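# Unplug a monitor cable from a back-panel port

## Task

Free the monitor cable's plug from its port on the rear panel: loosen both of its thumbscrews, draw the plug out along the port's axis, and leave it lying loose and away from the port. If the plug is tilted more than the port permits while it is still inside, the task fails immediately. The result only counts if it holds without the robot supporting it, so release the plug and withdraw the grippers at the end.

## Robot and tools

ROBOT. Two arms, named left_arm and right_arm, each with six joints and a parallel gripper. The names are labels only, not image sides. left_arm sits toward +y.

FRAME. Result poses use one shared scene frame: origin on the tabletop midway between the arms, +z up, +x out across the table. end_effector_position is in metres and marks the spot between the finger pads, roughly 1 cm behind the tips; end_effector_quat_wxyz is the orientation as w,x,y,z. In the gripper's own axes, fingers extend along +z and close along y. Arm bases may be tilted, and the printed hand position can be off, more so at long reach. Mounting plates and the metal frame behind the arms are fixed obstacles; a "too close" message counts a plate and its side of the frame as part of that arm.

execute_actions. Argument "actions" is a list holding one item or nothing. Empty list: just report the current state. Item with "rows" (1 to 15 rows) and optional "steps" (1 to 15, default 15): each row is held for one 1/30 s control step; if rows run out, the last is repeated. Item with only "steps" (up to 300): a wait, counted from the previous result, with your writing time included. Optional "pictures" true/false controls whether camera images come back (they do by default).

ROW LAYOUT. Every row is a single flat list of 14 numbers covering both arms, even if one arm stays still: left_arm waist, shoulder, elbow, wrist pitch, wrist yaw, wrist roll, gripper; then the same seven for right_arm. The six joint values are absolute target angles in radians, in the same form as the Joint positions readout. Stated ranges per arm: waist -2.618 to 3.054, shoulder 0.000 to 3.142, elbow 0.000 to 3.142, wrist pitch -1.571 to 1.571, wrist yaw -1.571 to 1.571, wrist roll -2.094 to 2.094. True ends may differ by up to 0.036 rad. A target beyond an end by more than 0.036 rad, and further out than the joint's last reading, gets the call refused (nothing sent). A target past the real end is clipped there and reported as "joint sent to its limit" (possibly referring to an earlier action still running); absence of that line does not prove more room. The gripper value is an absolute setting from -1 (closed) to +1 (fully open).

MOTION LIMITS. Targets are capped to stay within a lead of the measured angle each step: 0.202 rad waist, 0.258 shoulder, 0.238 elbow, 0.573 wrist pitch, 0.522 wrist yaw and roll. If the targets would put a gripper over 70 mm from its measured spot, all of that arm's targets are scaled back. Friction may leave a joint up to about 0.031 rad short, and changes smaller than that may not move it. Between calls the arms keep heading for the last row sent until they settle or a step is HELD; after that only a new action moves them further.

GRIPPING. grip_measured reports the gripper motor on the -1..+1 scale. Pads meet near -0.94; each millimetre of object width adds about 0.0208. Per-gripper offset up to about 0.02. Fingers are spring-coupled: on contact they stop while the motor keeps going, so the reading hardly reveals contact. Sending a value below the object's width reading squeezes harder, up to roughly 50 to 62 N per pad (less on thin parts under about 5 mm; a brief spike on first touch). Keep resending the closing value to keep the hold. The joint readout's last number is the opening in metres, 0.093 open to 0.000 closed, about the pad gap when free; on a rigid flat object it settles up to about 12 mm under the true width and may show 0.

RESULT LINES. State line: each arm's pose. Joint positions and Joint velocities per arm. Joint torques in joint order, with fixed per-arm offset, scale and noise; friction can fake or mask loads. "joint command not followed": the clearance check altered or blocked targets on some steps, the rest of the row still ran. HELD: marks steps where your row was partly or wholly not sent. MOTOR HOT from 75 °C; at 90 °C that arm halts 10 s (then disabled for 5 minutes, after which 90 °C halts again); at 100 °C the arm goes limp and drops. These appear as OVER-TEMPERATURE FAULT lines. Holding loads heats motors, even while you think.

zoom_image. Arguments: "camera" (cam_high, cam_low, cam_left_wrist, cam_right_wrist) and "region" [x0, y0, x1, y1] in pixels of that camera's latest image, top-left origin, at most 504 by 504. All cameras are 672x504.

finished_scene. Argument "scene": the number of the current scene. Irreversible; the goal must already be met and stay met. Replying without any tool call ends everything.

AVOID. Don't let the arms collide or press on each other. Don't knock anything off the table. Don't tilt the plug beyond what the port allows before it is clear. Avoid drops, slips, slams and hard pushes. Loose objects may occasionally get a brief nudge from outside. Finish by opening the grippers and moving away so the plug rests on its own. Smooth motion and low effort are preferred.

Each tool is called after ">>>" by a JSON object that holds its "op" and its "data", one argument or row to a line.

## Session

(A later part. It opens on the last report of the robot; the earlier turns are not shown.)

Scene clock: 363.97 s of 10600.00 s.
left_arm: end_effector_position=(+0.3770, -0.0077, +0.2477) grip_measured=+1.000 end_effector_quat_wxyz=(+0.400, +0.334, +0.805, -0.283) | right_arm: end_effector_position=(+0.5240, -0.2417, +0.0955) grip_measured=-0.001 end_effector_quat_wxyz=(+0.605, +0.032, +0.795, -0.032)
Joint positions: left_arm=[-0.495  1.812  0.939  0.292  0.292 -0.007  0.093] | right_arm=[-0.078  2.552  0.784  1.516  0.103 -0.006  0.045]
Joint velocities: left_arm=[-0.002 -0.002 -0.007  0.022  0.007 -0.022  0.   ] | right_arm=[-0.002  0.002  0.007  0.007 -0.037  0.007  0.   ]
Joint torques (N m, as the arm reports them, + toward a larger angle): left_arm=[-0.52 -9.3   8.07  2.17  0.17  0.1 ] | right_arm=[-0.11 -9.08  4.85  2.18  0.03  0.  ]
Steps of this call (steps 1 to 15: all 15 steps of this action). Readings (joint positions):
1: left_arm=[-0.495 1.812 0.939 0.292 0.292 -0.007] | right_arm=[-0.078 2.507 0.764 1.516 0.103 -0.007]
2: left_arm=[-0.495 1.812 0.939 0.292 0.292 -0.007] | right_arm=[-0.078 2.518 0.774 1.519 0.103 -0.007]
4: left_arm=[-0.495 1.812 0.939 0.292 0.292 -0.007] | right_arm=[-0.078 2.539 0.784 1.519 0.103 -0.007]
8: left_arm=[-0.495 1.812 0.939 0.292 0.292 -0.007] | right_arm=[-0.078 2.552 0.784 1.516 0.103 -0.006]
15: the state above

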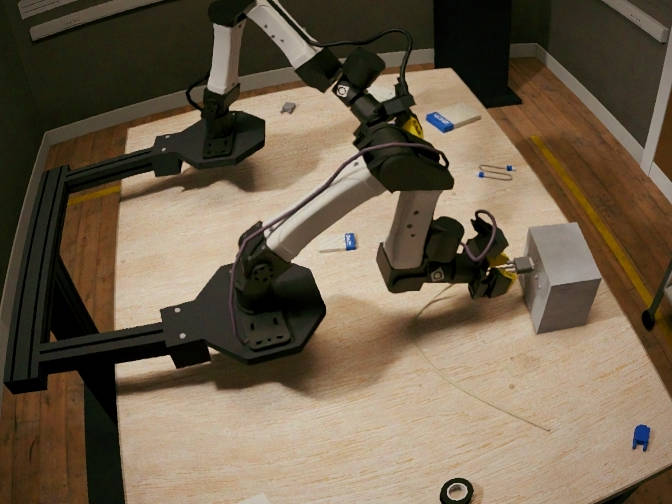

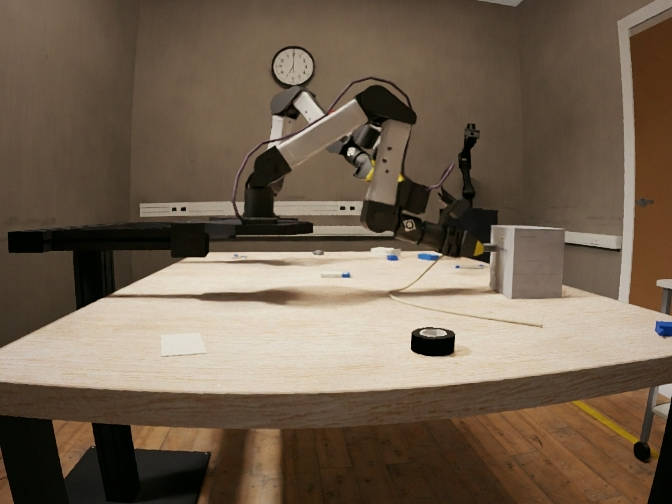

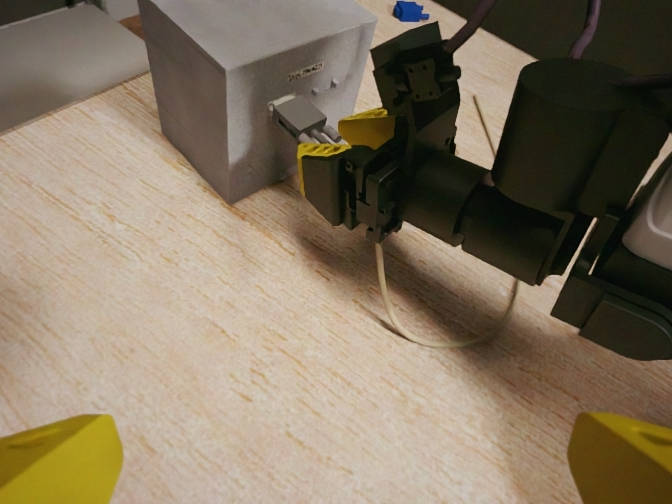

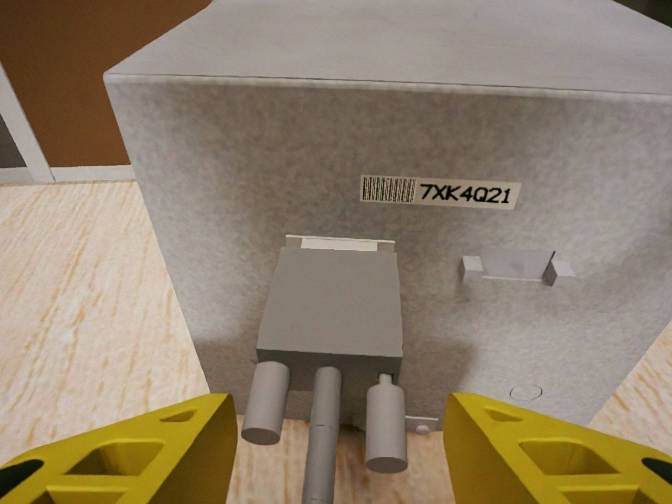

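>>> {"op": "execute_actions", "data": {
  "actions": [
    {"rows":[[-0.5,1.8,0.95,0.3,0.3,0,1,-0.078,2.56,0.808,1.535,0.095,0.4,0.1]]}
  ],
  "pictures": false
}}

>>> {"op": "execute_actions", "data": {
  "actions": [
    {"rows":[[-0.5,1.8,0.95,0.3,0.3,0,1,-0.095,2.56,0.808,1.5,0.2,0.38,-0.2],[-0.5,1.8,0.95,0.3,0.3,0,1,-0.095,2.56,0.808,1.5,0.2,0.38,-0.2],[-0.5,1.8,0.95,0.3,0.3,0,1,-0.095,2.57,0.8,1.47,0.2,-0.45,-0.2]]}
  ],
  "pictures": false
}}

>>> {"op": "execute_actions", "data": {
  "actions": [
    {"rows":[[-0.5,1.8,0.95,0.3,0.3,0,1,-0.078,2.55,0.808,1.51,0.095,-0.4,0.1],[-0.5,1.8,0.95,0.3,0.3,0,1,-0.078,2.55,0.808,1.52,0.095,-0.4,0.1],[-0.5,1.8,0.95,0.3,0.3,0,1,-0.078,2.55,0.808,1.535,0.095,0.45,0.1]]}
  ],
  "pictures": false
}}

>>> {"op": "execute_actions", "data": {
  "actions": [
    {"rows":[[-0.5,1.8,0.95,0.3,0.3,0,1,-0.095,2.56,0.808,1.5,0.2,0.38,-0.2],[-0.5,1.8,0.95,0.3,0.3,0,1,-0.095,2.56,0.808,1.5,0.2,0.38,-0.2],[-0.5,1.8,0.95,0.3,0.3,0,1,-0.095,2.57,0.8,1.47,0.2,-0.45,-0.2]]}
  ],
  "pictures": false
}}

>>> {"op": "execute_actions", "data": {
  "actions": [
    {"rows":[[-0.5,1.8,0.95,0.3,0.3,0,1,-0.078,2.55,0.808,1.51,0.095,-0.4,0.1],[-0.5,1.8,0.95,0.3,0.3,0,1,-0.078,2.55,0.808,1.52,0.095,-0.4,0.1],[-0.5,1.8,0.95,0.3,0.3,0,1,-0.078,2.55,0.808,1.535,0.095,0.45,0.1]]}
  ],
  "pictures": false
}}

>>> {"op": "execute_actions", "data": {
  "actions": [
    {"rows":[[-0.5,1.8,0.95,0.3,0.3,0,1,-0.095,2.56,0.808,1.5,0.2,0.38,-0.2],[-0.5,1.8,0.95,0.3,0.3,0,1,-0.095,2.56,0.808,1.5,0.2,0.38,-0.2],[-0.5,1.8,0.95,0.3,0.3,0,1,-0.095,2.57,0.8,1.47,0.2,-0.45,-0.2]]}
  ],
  "pictures": false
}}

>>> {"op": "execute_actions", "data": {
  "actions": [
    {"rows":[[-0.5,1.8,0.95,0.3,0.3,0,1,-0.078,2.55,0.808,1.51,0.095,-0.4,0.1],[-0.5,1.8,0.95,0.3,0.3,0,1,-0.078,2.55,0.808,1.52,0.095,-0.4,0.1],[-0.5,1.8,0.95,0.3,0.3,0,1,-0.078,2.55,0.808,1.535,0.095,0.0,0.1]]}
  ]
}}

Scene clock: 375.60 s of 10600.00 s.
left_arm: end_effector_position=(+0.3770, -0.0077, +0.2477) grip_measured=+1.000 end_effector_quat_wxyz=(+0.400, +0.334, +0.805, -0.283) | right_arm: end_effector_position=(+0.5244, -0.2416, +0.0968) grip_measured=+0.099 end_effector_quat_wxyz=(+0.602, +0.183, +0.773, +0.085)
Joint positions: left_arm=[-0.495  1.812  0.939  0.292  0.292 -0.007  0.093] | right_arm=[-0.078  2.552  0.784  1.521  0.101  0.38   0.05 ]
Joint velocities: left_arm=[ 0.012  0.002 -0.007 -0.022 -0.007  0.007  0.   ] | right_arm=[ 0.027  0.017  0.017 -0.007 -0.051  0.11  -0.002]
Joint torques (N m, as the arm reports them, + toward a larger angle): left_arm=[-0.38 -9.22  8.17  2.2   0.19  0.12] | right_arm=[-0.16 -8.58  5.89  2.29  0.05  0.04]
Steps of this call (steps 1 to 15: the robot went on to your last target; steps 16 to 90: nothing new was sent; then 8.13 s passed at rest; steps 91 to 105: all 15 steps of this action). Readings (joint positions):
91: left_arm=[-0.495 1.812 0.939 0.292 0.292 -0.007] | right_arm=[-0.078 2.552 0.784 1.516 0.101 0.059]
92: left_arm=[-0.495 1.812 0.939 0.292 0.292 -0.007] | right_arm=[-0.078 2.552 0.784 1.517 0.101 0.127]
94: left_arm=[-0.495 1.812 0.939 0.292 0.292 -0.007] | right_arm=[-0.078 2.552 0.784 1.519 0.101 0.223]
98: left_arm=[-0.495 1.812 0.939 0.292 0.292 -0.007] | right_arm=[-0.078 2.552 0.784 1.520 0.101 0.325]
105: the state above

Scene clock: 376.10 s of 10600.00 s.
left_arm: end_effector_position=(+0.3770, -0.0077, +0.2477) grip_measured=+1.000 end_effector_quat_wxyz=(+0.400, +0.334, +0.805, -0.283) | right_arm: end_effector_position=(+0.5263, -0.2432, +0.0974) grip_measured=-0.198 end_effector_quat_wxyz=(+0.590, -0.111, +0.785, -0.152)
Joint positions: left_arm=[-0.495  1.812  0.939  0.292  0.292 -0.007  0.093] | right_arm=[-0.073  2.552  0.792  1.515  0.126 -0.38   0.036]
Joint velocities: left_arm=[-0.007  0.012  0.002 -0.051  0.037 -0.022  0.   ] | right_arm=[ 0.007 -0.032 -0.002 -0.095  0.007 -0.432 -0.001]
Joint torques (N m, as the arm reports them, + toward a larger angle): left_arm=[-0.4  -9.18  8.09  2.18  0.19  0.13] | right_arm=[-2.12 -8.35  4.19  1.81  0.91 -0.1 ]
Steps of this call (steps 1 to 15: all 15 steps of this action). Readings (joint positions):
1: left_arm=[-0.495 1.812 0.939 0.292 0.292 -0.007] | right_arm=[-0.079 2.552 0.784 1.519 0.114 0.380]
2: left_arm=[-0.495 1.812 0.939 0.292 0.292 -0.007] | right_arm=[-0.079 2.552 0.785 1.517 0.118 0.381]
4: left_arm=[-0.495 1.812 0.939 0.292 0.292 -0.007] | right_arm=[-0.077 2.552 0.787 1.520 0.121 0.198]
8: left_arm=[-0.495 1.812 0.939 0.292 0.292 -0.007] | right_arm=[-0.074 2.552 0.791 1.530 0.121 -0.157]
15: the state above

Scene clock: 376.60 s of 10600.00 s.
left_arm: end_effector_position=(+0.3770, -0.0077, +0.2477) grip_measured=+1.000 end_effector_quat_wxyz=(+0.400, +0.334, +0.805, -0.283) | right_arm: end_effector_position=(+0.5270, -0.2395, +0.0988) grip_measured=+0.099 end_effector_quat_wxyz=(+0.605, +0.183, +0.770, +0.088)
Joint positions: left_arm=[-0.495  1.812  0.939  0.292  0.292 -0.007  0.093] | right_arm=[-0.073  2.552  0.792  1.521  0.104  0.385  0.05 ]
Joint velocities: left_arm=[ 0.012  0.012  0.002 -0.081  0.051 -0.081  0.   ] | right_arm=[ 0.002  0.002 -0.007  0.081  0.022  0.3    0.   ]
Joint torques (N m, as the arm reports them, + toward a larger angle): left_arm=[-0.44 -9.26  8.04  2.18  0.17  0.13] | right_arm=[-0.49 -9.35  4.77  2.31  0.12  0.03]
Steps of this call (steps 1 to 15: all 15 steps of this action). Readings (joint positions):
1: left_arm=[-0.495 1.812 0.939 0.292 0.292 -0.007] | right_arm=[-0.073 2.552 0.792 1.515 0.120 -0.384]
2: left_arm=[-0.495 1.812 0.939 0.292 0.292 -0.007] | right_arm=[-0.073 2.552 0.792 1.515 0.117 -0.386]
4: left_arm=[-0.495 1.812 0.939 0.292 0.292 -0.007] | right_arm=[-0.073 2.552 0.792 1.516 0.110 -0.202]
8: left_arm=[-0.495 1.812 0.939 0.292 0.292 -0.007] | right_arm=[-0.073 2.552 0.792 1.520 0.107 0.159]
15: the state above

Scene clock: 377.10 s of 10600.00 s.
left_arm: end_effector_position=(+0.3770, -0.0077, +0.2477) grip_measured=+1.000 end_effector_quat_wxyz=(+0.400, +0.334, +0.805, -0.283) | right_arm: end_effector_position=(+0.5269, -0.2426, +0.0985) grip_measured=-0.198 end_effector_quat_wxyz=(+0.591, -0.110, +0.784, -0.152)
Joint positions: left_arm=[-0.495  1.812  0.939  0.292  0.292 -0.007  0.093] | right_arm=[-0.071  2.552  0.794  1.518  0.129 -0.378  0.036]
Joint velocities: left_arm=[ 0.002  0.012 -0.007  0.022  0.022 -0.007  0.   ] | right_arm=[-0.002 -0.007 -0.007 -0.095  0.081 -0.432 -0.001]
Joint torques (N m, as the arm reports them, + toward a larger angle): left_arm=[-0.55 -9.39  8.16  2.17  0.16  0.13] | right_arm=[-2.35 -8.02  3.93  1.84  0.91 -0.27]
Steps of this call (steps 1 to 15: all 15 steps of this action). Readings (joint positions):
1: left_arm=[-0.495 1.812 0.939 0.292 0.292 -0.007] | right_arm=[-0.074 2.552 0.792 1.519 0.116 0.387]
2: left_arm=[-0.495 1.812 0.939 0.292 0.292 -0.007] | right_arm=[-0.076 2.552 0.792 1.517 0.128 0.387]
4: left_arm=[-0.495 1.812 0.939 0.292 0.292 -0.007] | right_arm=[-0.076 2.552 0.792 1.522 0.127 0.205]
8: left_arm=[-0.495 1.812 0.939 0.292 0.292 -0.007] | right_arm=[-0.072 2.552 0.793 1.540 0.125 -0.150]
15: the state above

Scene clock: 377.60 s of 10600.00 s.
left_arm: end_effector_position=(+0.3770, -0.0077, +0.2477) grip_measured=+1.000 end_effector_quat_wxyz=(+0.400, +0.334, +0.805, -0.283) | right_arm: end_effector_position=(+0.5275, -0.2391, +0.0992) grip_measured=+0.099 end_effector_quat_wxyz=(+0.605, +0.183, +0.769, +0.089)
Joint positions: left_arm=[-0.495  1.812  0.939  0.292  0.292 -0.007  0.093] | right_arm=[-0.072  2.552  0.794  1.521  0.104  0.386  0.05 ]
Joint velocities: left_arm=[ 0.007  0.007 -0.037 -0.007  0.037  0.051  0.   ] | right_arm=[-0.012  0.007 -0.002  0.037 -0.022  0.344 -0.   ]
Joint torques (N m, as the arm reports them, + toward a larger angle): left_arm=[-0.51 -9.27  8.12  2.17  0.18  0.11] | right_arm=[-0.64 -9.69  4.99  2.34  0.04 -0.05]
Steps of this call (steps 1 to 15: all 15 steps of this action). Readings (joint positions):
1: left_arm=[-0.495 1.812 0.939 0.292 0.292 -0.007] | right_arm=[-0.071 2.552 0.794 1.517 0.123 -0.382]
2: left_arm=[-0.495 1.812 0.939 0.292 0.292 -0.007] | right_arm=[-0.072 2.552 0.794 1.516 0.119 -0.385]
4: left_arm=[-0.495 1.812 0.939 0.292 0.292 -0.007] | right_arm=[-0.072 2.552 0.794 1.518 0.112 -0.201]
8: left_arm=[-0.495 1.812 0.939 0.292 0.292 -0.007] | right_arm=[-0.072 2.552 0.794 1.520 0.108 0.159]
15: the state above

Scene clock: 378.10 s of 10600.00 s.
left_arm: end_effector_position=(+0.3770, -0.0077, +0.2477) grip_measured=+1.000 end_effector_quat_wxyz=(+0.400, +0.334, +0.805, -0.283) | right_arm: end_effector_position=(+0.5269, -0.2426, +0.0986) grip_measured=-0.198 end_effector_quat_wxyz=(+0.592, -0.110, +0.784, -0.152)
Joint positions: left_arm=[-0.495  1.812  0.939  0.292  0.292 -0.007  0.093] | right_arm=[-0.071  2.552  0.794  1.518  0.129 -0.378  0.036]
Joint velocities: left_arm=[ 0.002  0.012  0.002  0.007 -0.037  0.095  0.   ] | right_arm=[-0.017  0.002  0.002 -0.125  0.066 -0.462  0.001]
Joint torques (N m, as the arm reports them, + toward a larger angle): left_arm=[-0.47 -9.31  8.2   2.15  0.19  0.12] | right_arm=[-2.52 -8.29  4.14  1.86  0.86 -0.14]
Steps of this call (steps 1 to 15: all 15 steps of this action). Readings (joint positions):
1: left_arm=[-0.495 1.812 0.939 0.292 0.292 -0.007] | right_arm=[-0.073 2.552 0.794 1.519 0.116 0.387]
2: left_arm=[-0.495 1.812 0.939 0.292 0.292 -0.007] | right_arm=[-0.076 2.552 0.794 1.517 0.129 0.387]
4: left_arm=[-0.495 1.812 0.939 0.292 0.292 -0.007] | right_arm=[-0.076 2.552 0.794 1.521 0.127 0.206]
8: left_arm=[-0.495 1.812 0.939 0.292 0.292 -0.007] | right_arm=[-0.072 2.552 0.794 1.541 0.125 -0.150]
15: the state above

Scene clock: 378.60 s of 10600.00 s.
left_arm: end_effector_position=(+0.3770, -0.0077, +0.2477) grip_measured=+1.000 end_effector_quat_wxyz=(+0.400, +0.334, +0.805, -0.283) | right_arm: end_effector_position=(+0.5275, -0.2390, +0.0992) grip_measured=+0.099 end_effector_quat_wxyz=(+0.611, +0.021, +0.791, -0.038)
Joint positions: left_arm=[-0.495  1.812  0.939  0.292  0.292 -0.007  0.093] | right_arm=[-0.072  2.552  0.794  1.521  0.105 -0.028  0.05 ]
Joint velocities: left_arm=[ 0.007 -0.007  0.012  0.007  0.007 -0.051  0.   ] | right_arm=[-0.027  0.007 -0.002 -0.007 -0.037  0.125 -0.001]
Joint torques (N m, as the arm reports them, + toward a larger angle): left_arm=[-0.45 -9.38  8.13  2.17  0.16  0.11] | right_arm=[-0.96 -9.35  4.95  2.31  0.11  0.12]
Steps of this call (steps 1 to 15: all 15 steps of this action). Readings (joint positions):
1: left_arm=[-0.495 1.812 0.939 0.292 0.292 -0.007] | right_arm=[-0.071 2.552 0.794 1.518 0.122 -0.382]
2: left_arm=[-0.495 1.812 0.939 0.292 0.292 -0.007] | right_arm=[-0.072 2.552 0.794 1.517 0.119 -0.385]
4: left_arm=[-0.495 1.812 0.939 0.292 0.292 -0.007] | right_arm=[-0.072 2.552 0.794 1.518 0.113 -0.260]
8: left_arm=[-0.495 1.812 0.939 0.292 0.292 -0.007] | right_arm=[-0.072 2.552 0.794 1.519 0.108 -0.110]
15: the state above

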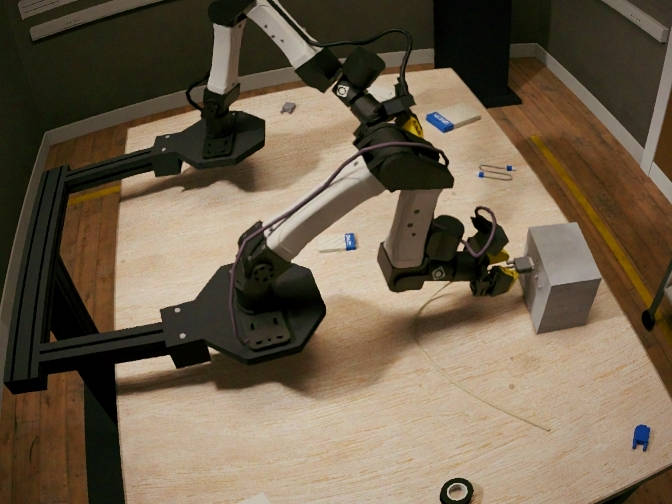

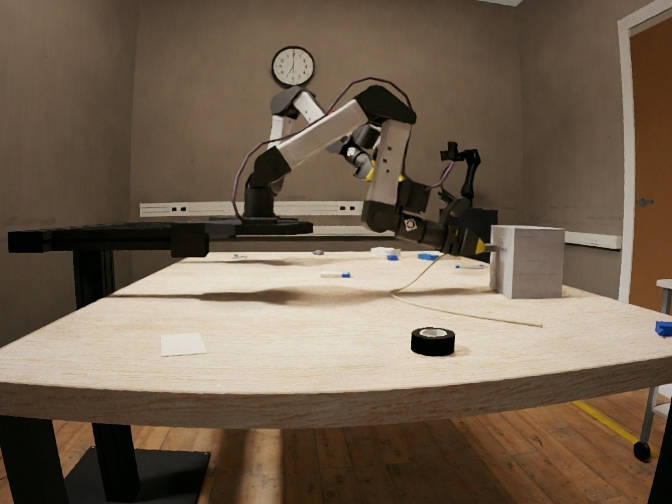

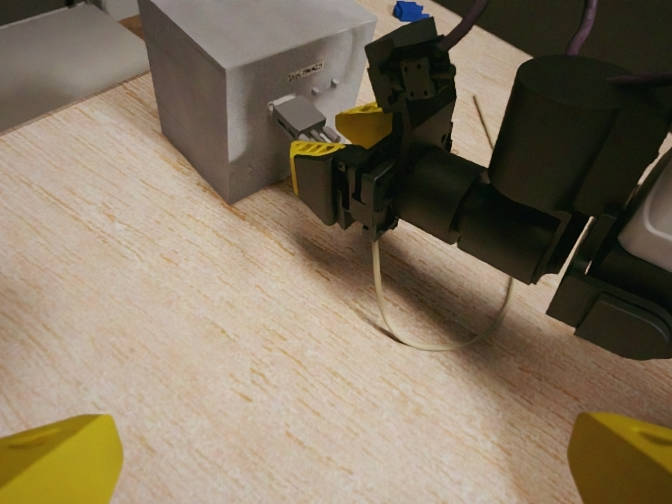

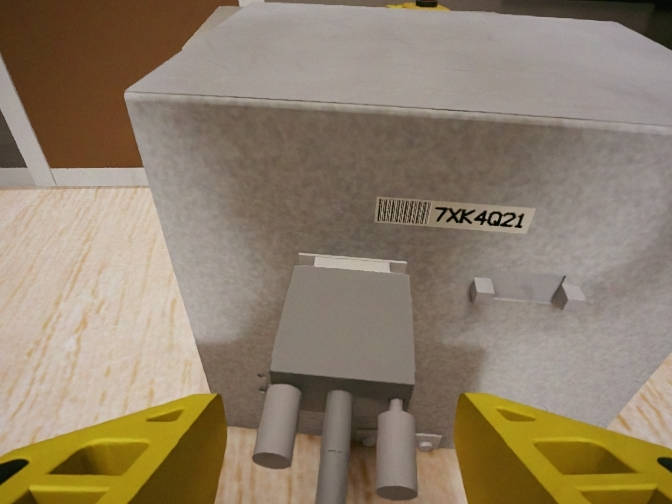

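>>> {"op": "execute_actions", "data": {
  "actions": [
    {"rows":[[-0.5,1.8,0.95,0.3,0.3,0,1,-0.072,2.555,0.8,1.535,0.095,0.45,0]],"steps":12}
  ],
  "pictures": false
}}

>>> {"op": "execute_actions", "data": {
  "actions": [
    {"rows":[[-0.5,1.8,0.95,0.3,0.3,0,1,-0.072,2.555,0.8,1.52,0.1,0.42,-0.42],[-0.5,1.8,0.95,0.3,0.3,0,1,-0.072,2.555,0.8,1.52,0.1,0.42,-0.42],[-0.5,1.8,0.95,0.3,0.3,0,1,-0.072,2.59,0.78,1.38,0.1,0.1,-0.42]]}
  ],
  "pictures": false
}}

>>> {"op": "execute_actions", "data": {
  "actions": [
    {"rows":[[-0.5,1.8,0.95,0.3,0.3,0,1,-0.072,2.59,0.78,1.38,0.1,-0.2,-0.42]]}
  ],
  "pictures": false
}}

>>> {"op": "execute_actions", "data": {
  "actions": [
    {"rows":[[-0.5,1.8,0.95,0.3,0.3,0,1,-0.072,2.59,0.78,1.38,0.1,-0.45,-0.42]]}
  ],
  "pictures": false
}}

>>> {"op": "execute_actions", "data": {
  "actions": [
    {"rows":[[-0.5,1.8,0.95,0.3,0.3,0,1,-0.072,2.56,0.8,1.5,0.1,-0.45,0],[-0.5,1.8,0.95,0.3,0.3,0,1,-0.072,2.555,0.8,1.52,0.1,-0.45,0]],"steps":8}
  ]
}}

>>> {"op": "zoom_image", "data": {
  "camera": "cam_right_wrist",
  "region": [220,200,480,500]
}}

Scene clock: 386.40 s of 10600.00 s.
left_arm: end_effector_position=(+0.3770, -0.0077, +0.2477) grip_measured=+1.000 end_effector_quat_wxyz=(+0.400, +0.334, +0.805, -0.283) | right_arm: end_effector_position=(+0.5276, -0.2384, +0.0994) grip_measured=+0.002 end_effector_quat_wxyz=(+0.604, +0.193, +0.767, +0.098)
Joint positions: left_arm=[-0.495  1.812  0.939  0.292  0.292 -0.007  0.093] | right_arm=[-0.072  2.552  0.794  1.522  0.101  0.413  0.045]
Joint velocities: left_arm=[-0.007 -0.007 -0.002 -0.066 -0.051 -0.095  0.   ] | right_arm=[-0.012  0.002 -0.007  0.007 -0.037  0.256 -0.   ]
Joint torques (N m, as the arm reports them, + toward a larger angle): left_arm=[-0.39 -9.27  8.16  2.16  0.2   0.11] | right_arm=[ 0.02 -9.1   4.05  2.22  0.07  0.03]
Steps of this call (steps 1 to 30: the robot went on to your last target; steps 31 to 90: nothing new was sent; then 4.40 s passed at rest; steps 91 to 102: all 12 steps of this action). Readings (joint positions):
91: left_arm=[-0.495 1.812 0.939 0.292 0.292 -0.007] | right_arm=[-0.072 2.552 0.794 1.521 0.102 0.067]
92: left_arm=[-0.495 1.812 0.939 0.292 0.292 -0.007] | right_arm=[-0.072 2.552 0.794 1.522 0.102 0.143]
94: left_arm=[-0.495 1.812 0.939 0.292 0.292 -0.007] | right_arm=[-0.072 2.552 0.794 1.522 0.101 0.252]
98: left_arm=[-0.495 1.812 0.939 0.292 0.292 -0.007] | right_arm=[-0.072 2.552 0.794 1.522 0.101 0.366]
102: the state above

Scene clock: 386.90 s of 10600.00 s.
left_arm: end_effector_position=(+0.3770, -0.0077, +0.2477) grip_measured=+1.000 end_effector_quat_wxyz=(+0.400, +0.334, +0.805, -0.283) | right_arm: end_effector_position=(+0.5271, -0.2392, +0.0980) grip_measured=-0.409 end_effector_quat_wxyz=(+0.610, +0.101, +0.786, +0.023)
Joint positions: left_arm=[-0.495  1.812  0.939  0.292  0.292 -0.007  0.093] | right_arm=[-0.072  2.553  0.794  1.518  0.106  0.173  0.026]
Joint velocities: left_arm=[-0.017 -0.017  0.007  0.037 -0.022 -0.037  0.   ] | right_arm=[ 0.007 -0.017  0.007 -0.022  0.051 -0.051 -0.001]
Joint torques (N m, as the arm reports them, + toward a larger angle): left_arm=[-0.6  -9.26  8.12  2.16  0.16  0.1 ] | right_arm=[-0.15 -7.08  1.97  0.75  0.13 -0.67]
Steps of this call (steps 1 to 15: all 15 steps of this action). Readings (joint positions):
1: left_arm=[-0.495 1.812 0.939 0.292 0.292 -0.007] | right_arm=[-0.072 2.552 0.794 1.522 0.101 0.414]
2: left_arm=[-0.495 1.812 0.939 0.292 0.292 -0.007] | right_arm=[-0.072 2.552 0.794 1.521 0.101 0.415]
4: left_arm=[-0.495 1.812 0.939 0.292 0.292 -0.007] | right_arm=[-0.072 2.553 0.794 1.511 0.103 0.323]
8: left_arm=[-0.495 1.812 0.939 0.292 0.292 -0.007] | right_arm=[-0.072 2.553 0.794 1.516 0.106 0.226]
15: the state above

Scene clock: 387.40 s of 10600.00 s.
left_arm: end_effector_position=(+0.3770, -0.0077, +0.2477) grip_measured=+1.000 end_effector_quat_wxyz=(+0.400, +0.334, +0.805, -0.283) | right_arm: end_effector_position=(+0.5284, -0.2344, +0.1026) grip_measured=-0.418 end_effector_quat_wxyz=(+0.613, -0.039, +0.785, -0.078)
Joint positions: left_arm=[-0.495  1.812  0.939  0.292  0.292 -0.007  0.093] | right_arm=[-0.063  2.553  0.794  1.537  0.103 -0.173  0.025]
Joint velocities: left_arm=[ 0.012 -0.017  0.002 -0.066  0.037 -0.051  0.   ] | right_arm=[-0.002 -0.007  0.002 -0.066 -0.022 -0.168 -0.001]
Joint torques (N m, as the arm reports them, + toward a larger angle): left_arm=[-0.51 -9.26  8.08  2.17  0.19  0.11] | right_arm=[-1.03 -6.78  2.09  0.61  0.17  0.01]
Steps of this call (steps 1 to 15: all 15 steps of this action). Readings (joint positions):
1: left_arm=[-0.495 1.812 0.939 0.292 0.292 -0.007] | right_arm=[-0.072 2.553 0.794 1.519 0.107 0.122]
2: left_arm=[-0.495 1.812 0.939 0.292 0.292 -0.007] | right_arm=[-0.072 2.553 0.794 1.523 0.107 0.069]
4: left_arm=[-0.495 1.812 0.939 0.292 0.292 -0.007] | right_arm=[-0.072 2.553 0.794 1.526 0.108 -0.006]
8: left_arm=[-0.495 1.812 0.939 0.292 0.292 -0.007] | right_arm=[-0.068 2.553 0.794 1.531 0.113 -0.081]
15: the state above

Scene clock: 387.90 s of 10600.00 s.
left_arm: end_effector_position=(+0.3770, -0.0077, +0.2477) grip_measured=+1.000 end_effector_quat_wxyz=(+0.400, +0.334, +0.805, -0.283) | right_arm: end_effector_position=(+0.5274, -0.2319, +0.0978) grip_measured=-0.419 end_effector_quat_wxyz=(+0.590, -0.150, +0.778, -0.153)
Joint positions: left_arm=[-0.495  1.812  0.939  0.292  0.292 -0.007  0.093] | right_arm=[-0.063  2.553  0.794  1.516  0.088 -0.441  0.025]
Joint velocities: left_arm=[-0.012  0.022 -0.007 -0.081 -0.081  0.022  0.   ] | right_arm=[-0.007 -0.012  0.012 -0.007 -0.095 -0.037 -0.   ]
Joint torques (N m, as the arm reports them, + toward a larger angle): left_arm=[-0.48 -9.35  8.3   2.16  0.18  0.13] | right_arm=[-1.14 -6.72  2.05  0.84  0.26 -0.05]
Steps of this call (steps 1 to 15: all 15 steps of this action). Readings (joint positions):
1: left_arm=[-0.495 1.812 0.939 0.292 0.292 -0.007] | right_arm=[-0.063 2.553 0.794 1.534 0.101 -0.218]
2: left_arm=[-0.495 1.812 0.939 0.292 0.292 -0.007] | right_arm=[-0.063 2.553 0.794 1.531 0.099 -0.266]
4: left_arm=[-0.495 1.812 0.939 0.292 0.292 -0.007] | right_arm=[-0.063 2.553 0.794 1.526 0.097 -0.333]
8: left_arm=[-0.495 1.812 0.939 0.292 0.292 -0.007] | right_arm=[-0.063 2.553 0.794 1.521 0.094 -0.404]
15: the state above

Scene clock: 388.17 s of 10600.00 s.
left_arm: end_effector_position=(+0.3770, -0.0077, +0.2477) grip_measured=+1.000 end_effector_quat_wxyz=(+0.400, +0.334, +0.805, -0.283) | right_arm: end_effector_position=(+0.5278, -0.2330, +0.0995) grip_measured=-0.002 end_effector_quat_wxyz=(+0.593, -0.149, +0.776, -0.155)
Joint positions: left_arm=[-0.495  1.812  0.939  0.292  0.292 -0.007  0.093] | right_arm=[-0.065  2.553  0.794  1.523  0.089 -0.443  0.045]
Joint velocities: left_arm=[-0.002 -0.002  0.002 -0.037 -0.066 -0.007  0.   ] | right_arm=[-0.012 -0.007 -0.012  0.022 -0.007  0.007  0.001]
Joint torques (N m, as the arm reports them, + toward a larger angle): left_arm=[-0.53 -9.28  8.07  2.16  0.2   0.11] | right_arm=[-0.64 -9.11  3.95  2.14  0.27 -0.09]
Steps of this call (steps 1 to 8: all 8 steps of this action). Readings (joint positions):
1: left_arm=[-0.495 1.812 0.939 0.292 0.292 -0.007] | right_arm=[-0.063 2.553 0.794 1.523 0.087 -0.442]
2: left_arm=[-0.495 1.812 0.939 0.292 0.292 -0.007] | right_arm=[-0.063 2.553 0.794 1.523 0.086 -0.443]
4: left_arm=[-0.495 1.812 0.939 0.292 0.292 -0.007] | right_arm=[-0.065 2.553 0.794 1.523 0.088 -0.443]
8: the state above

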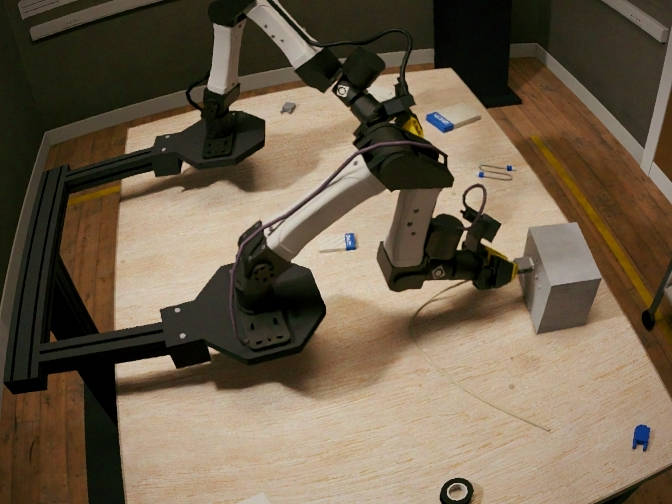

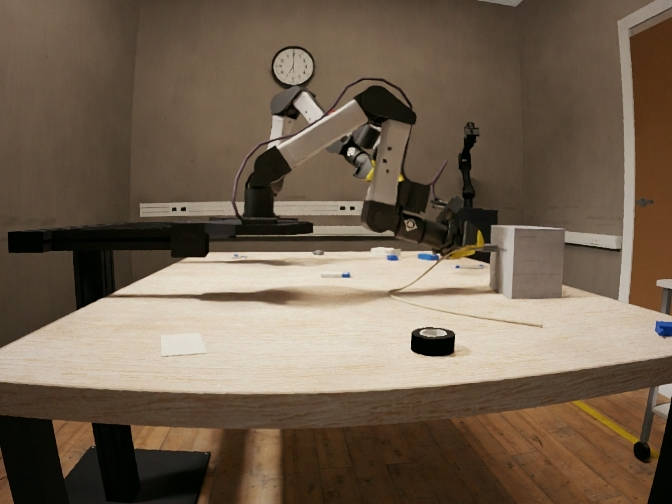

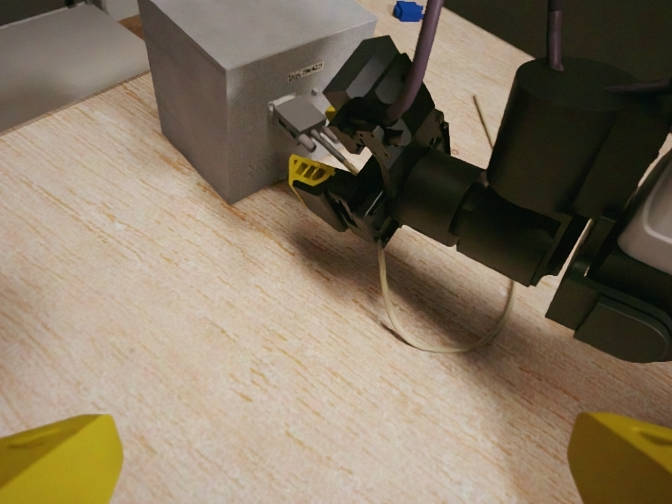

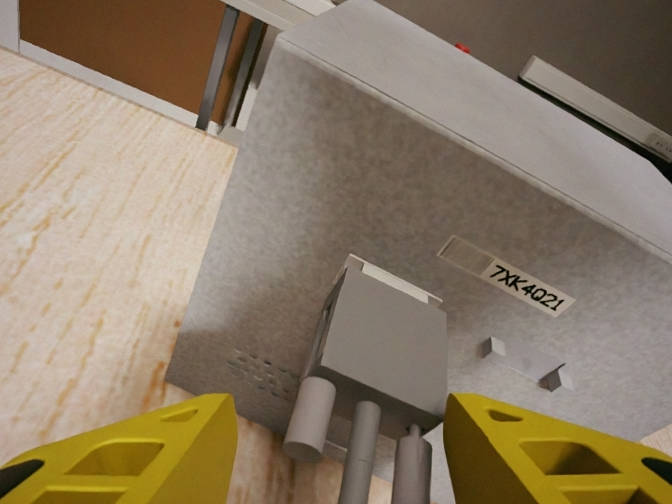

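Region (220, 200, 480, 500) of cam_right_wrist's 672x504 image, scaled by 1.680, with more detail than that image has; it fills the left 437 columns of this view, and the rest is white.

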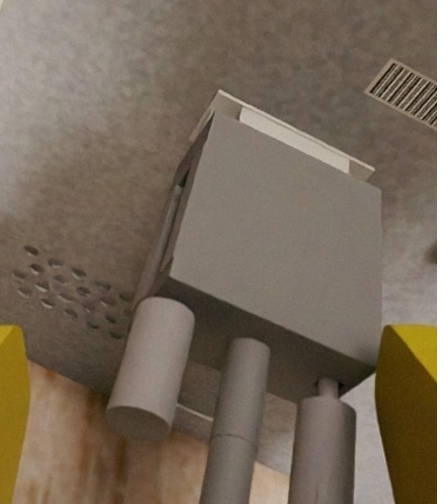

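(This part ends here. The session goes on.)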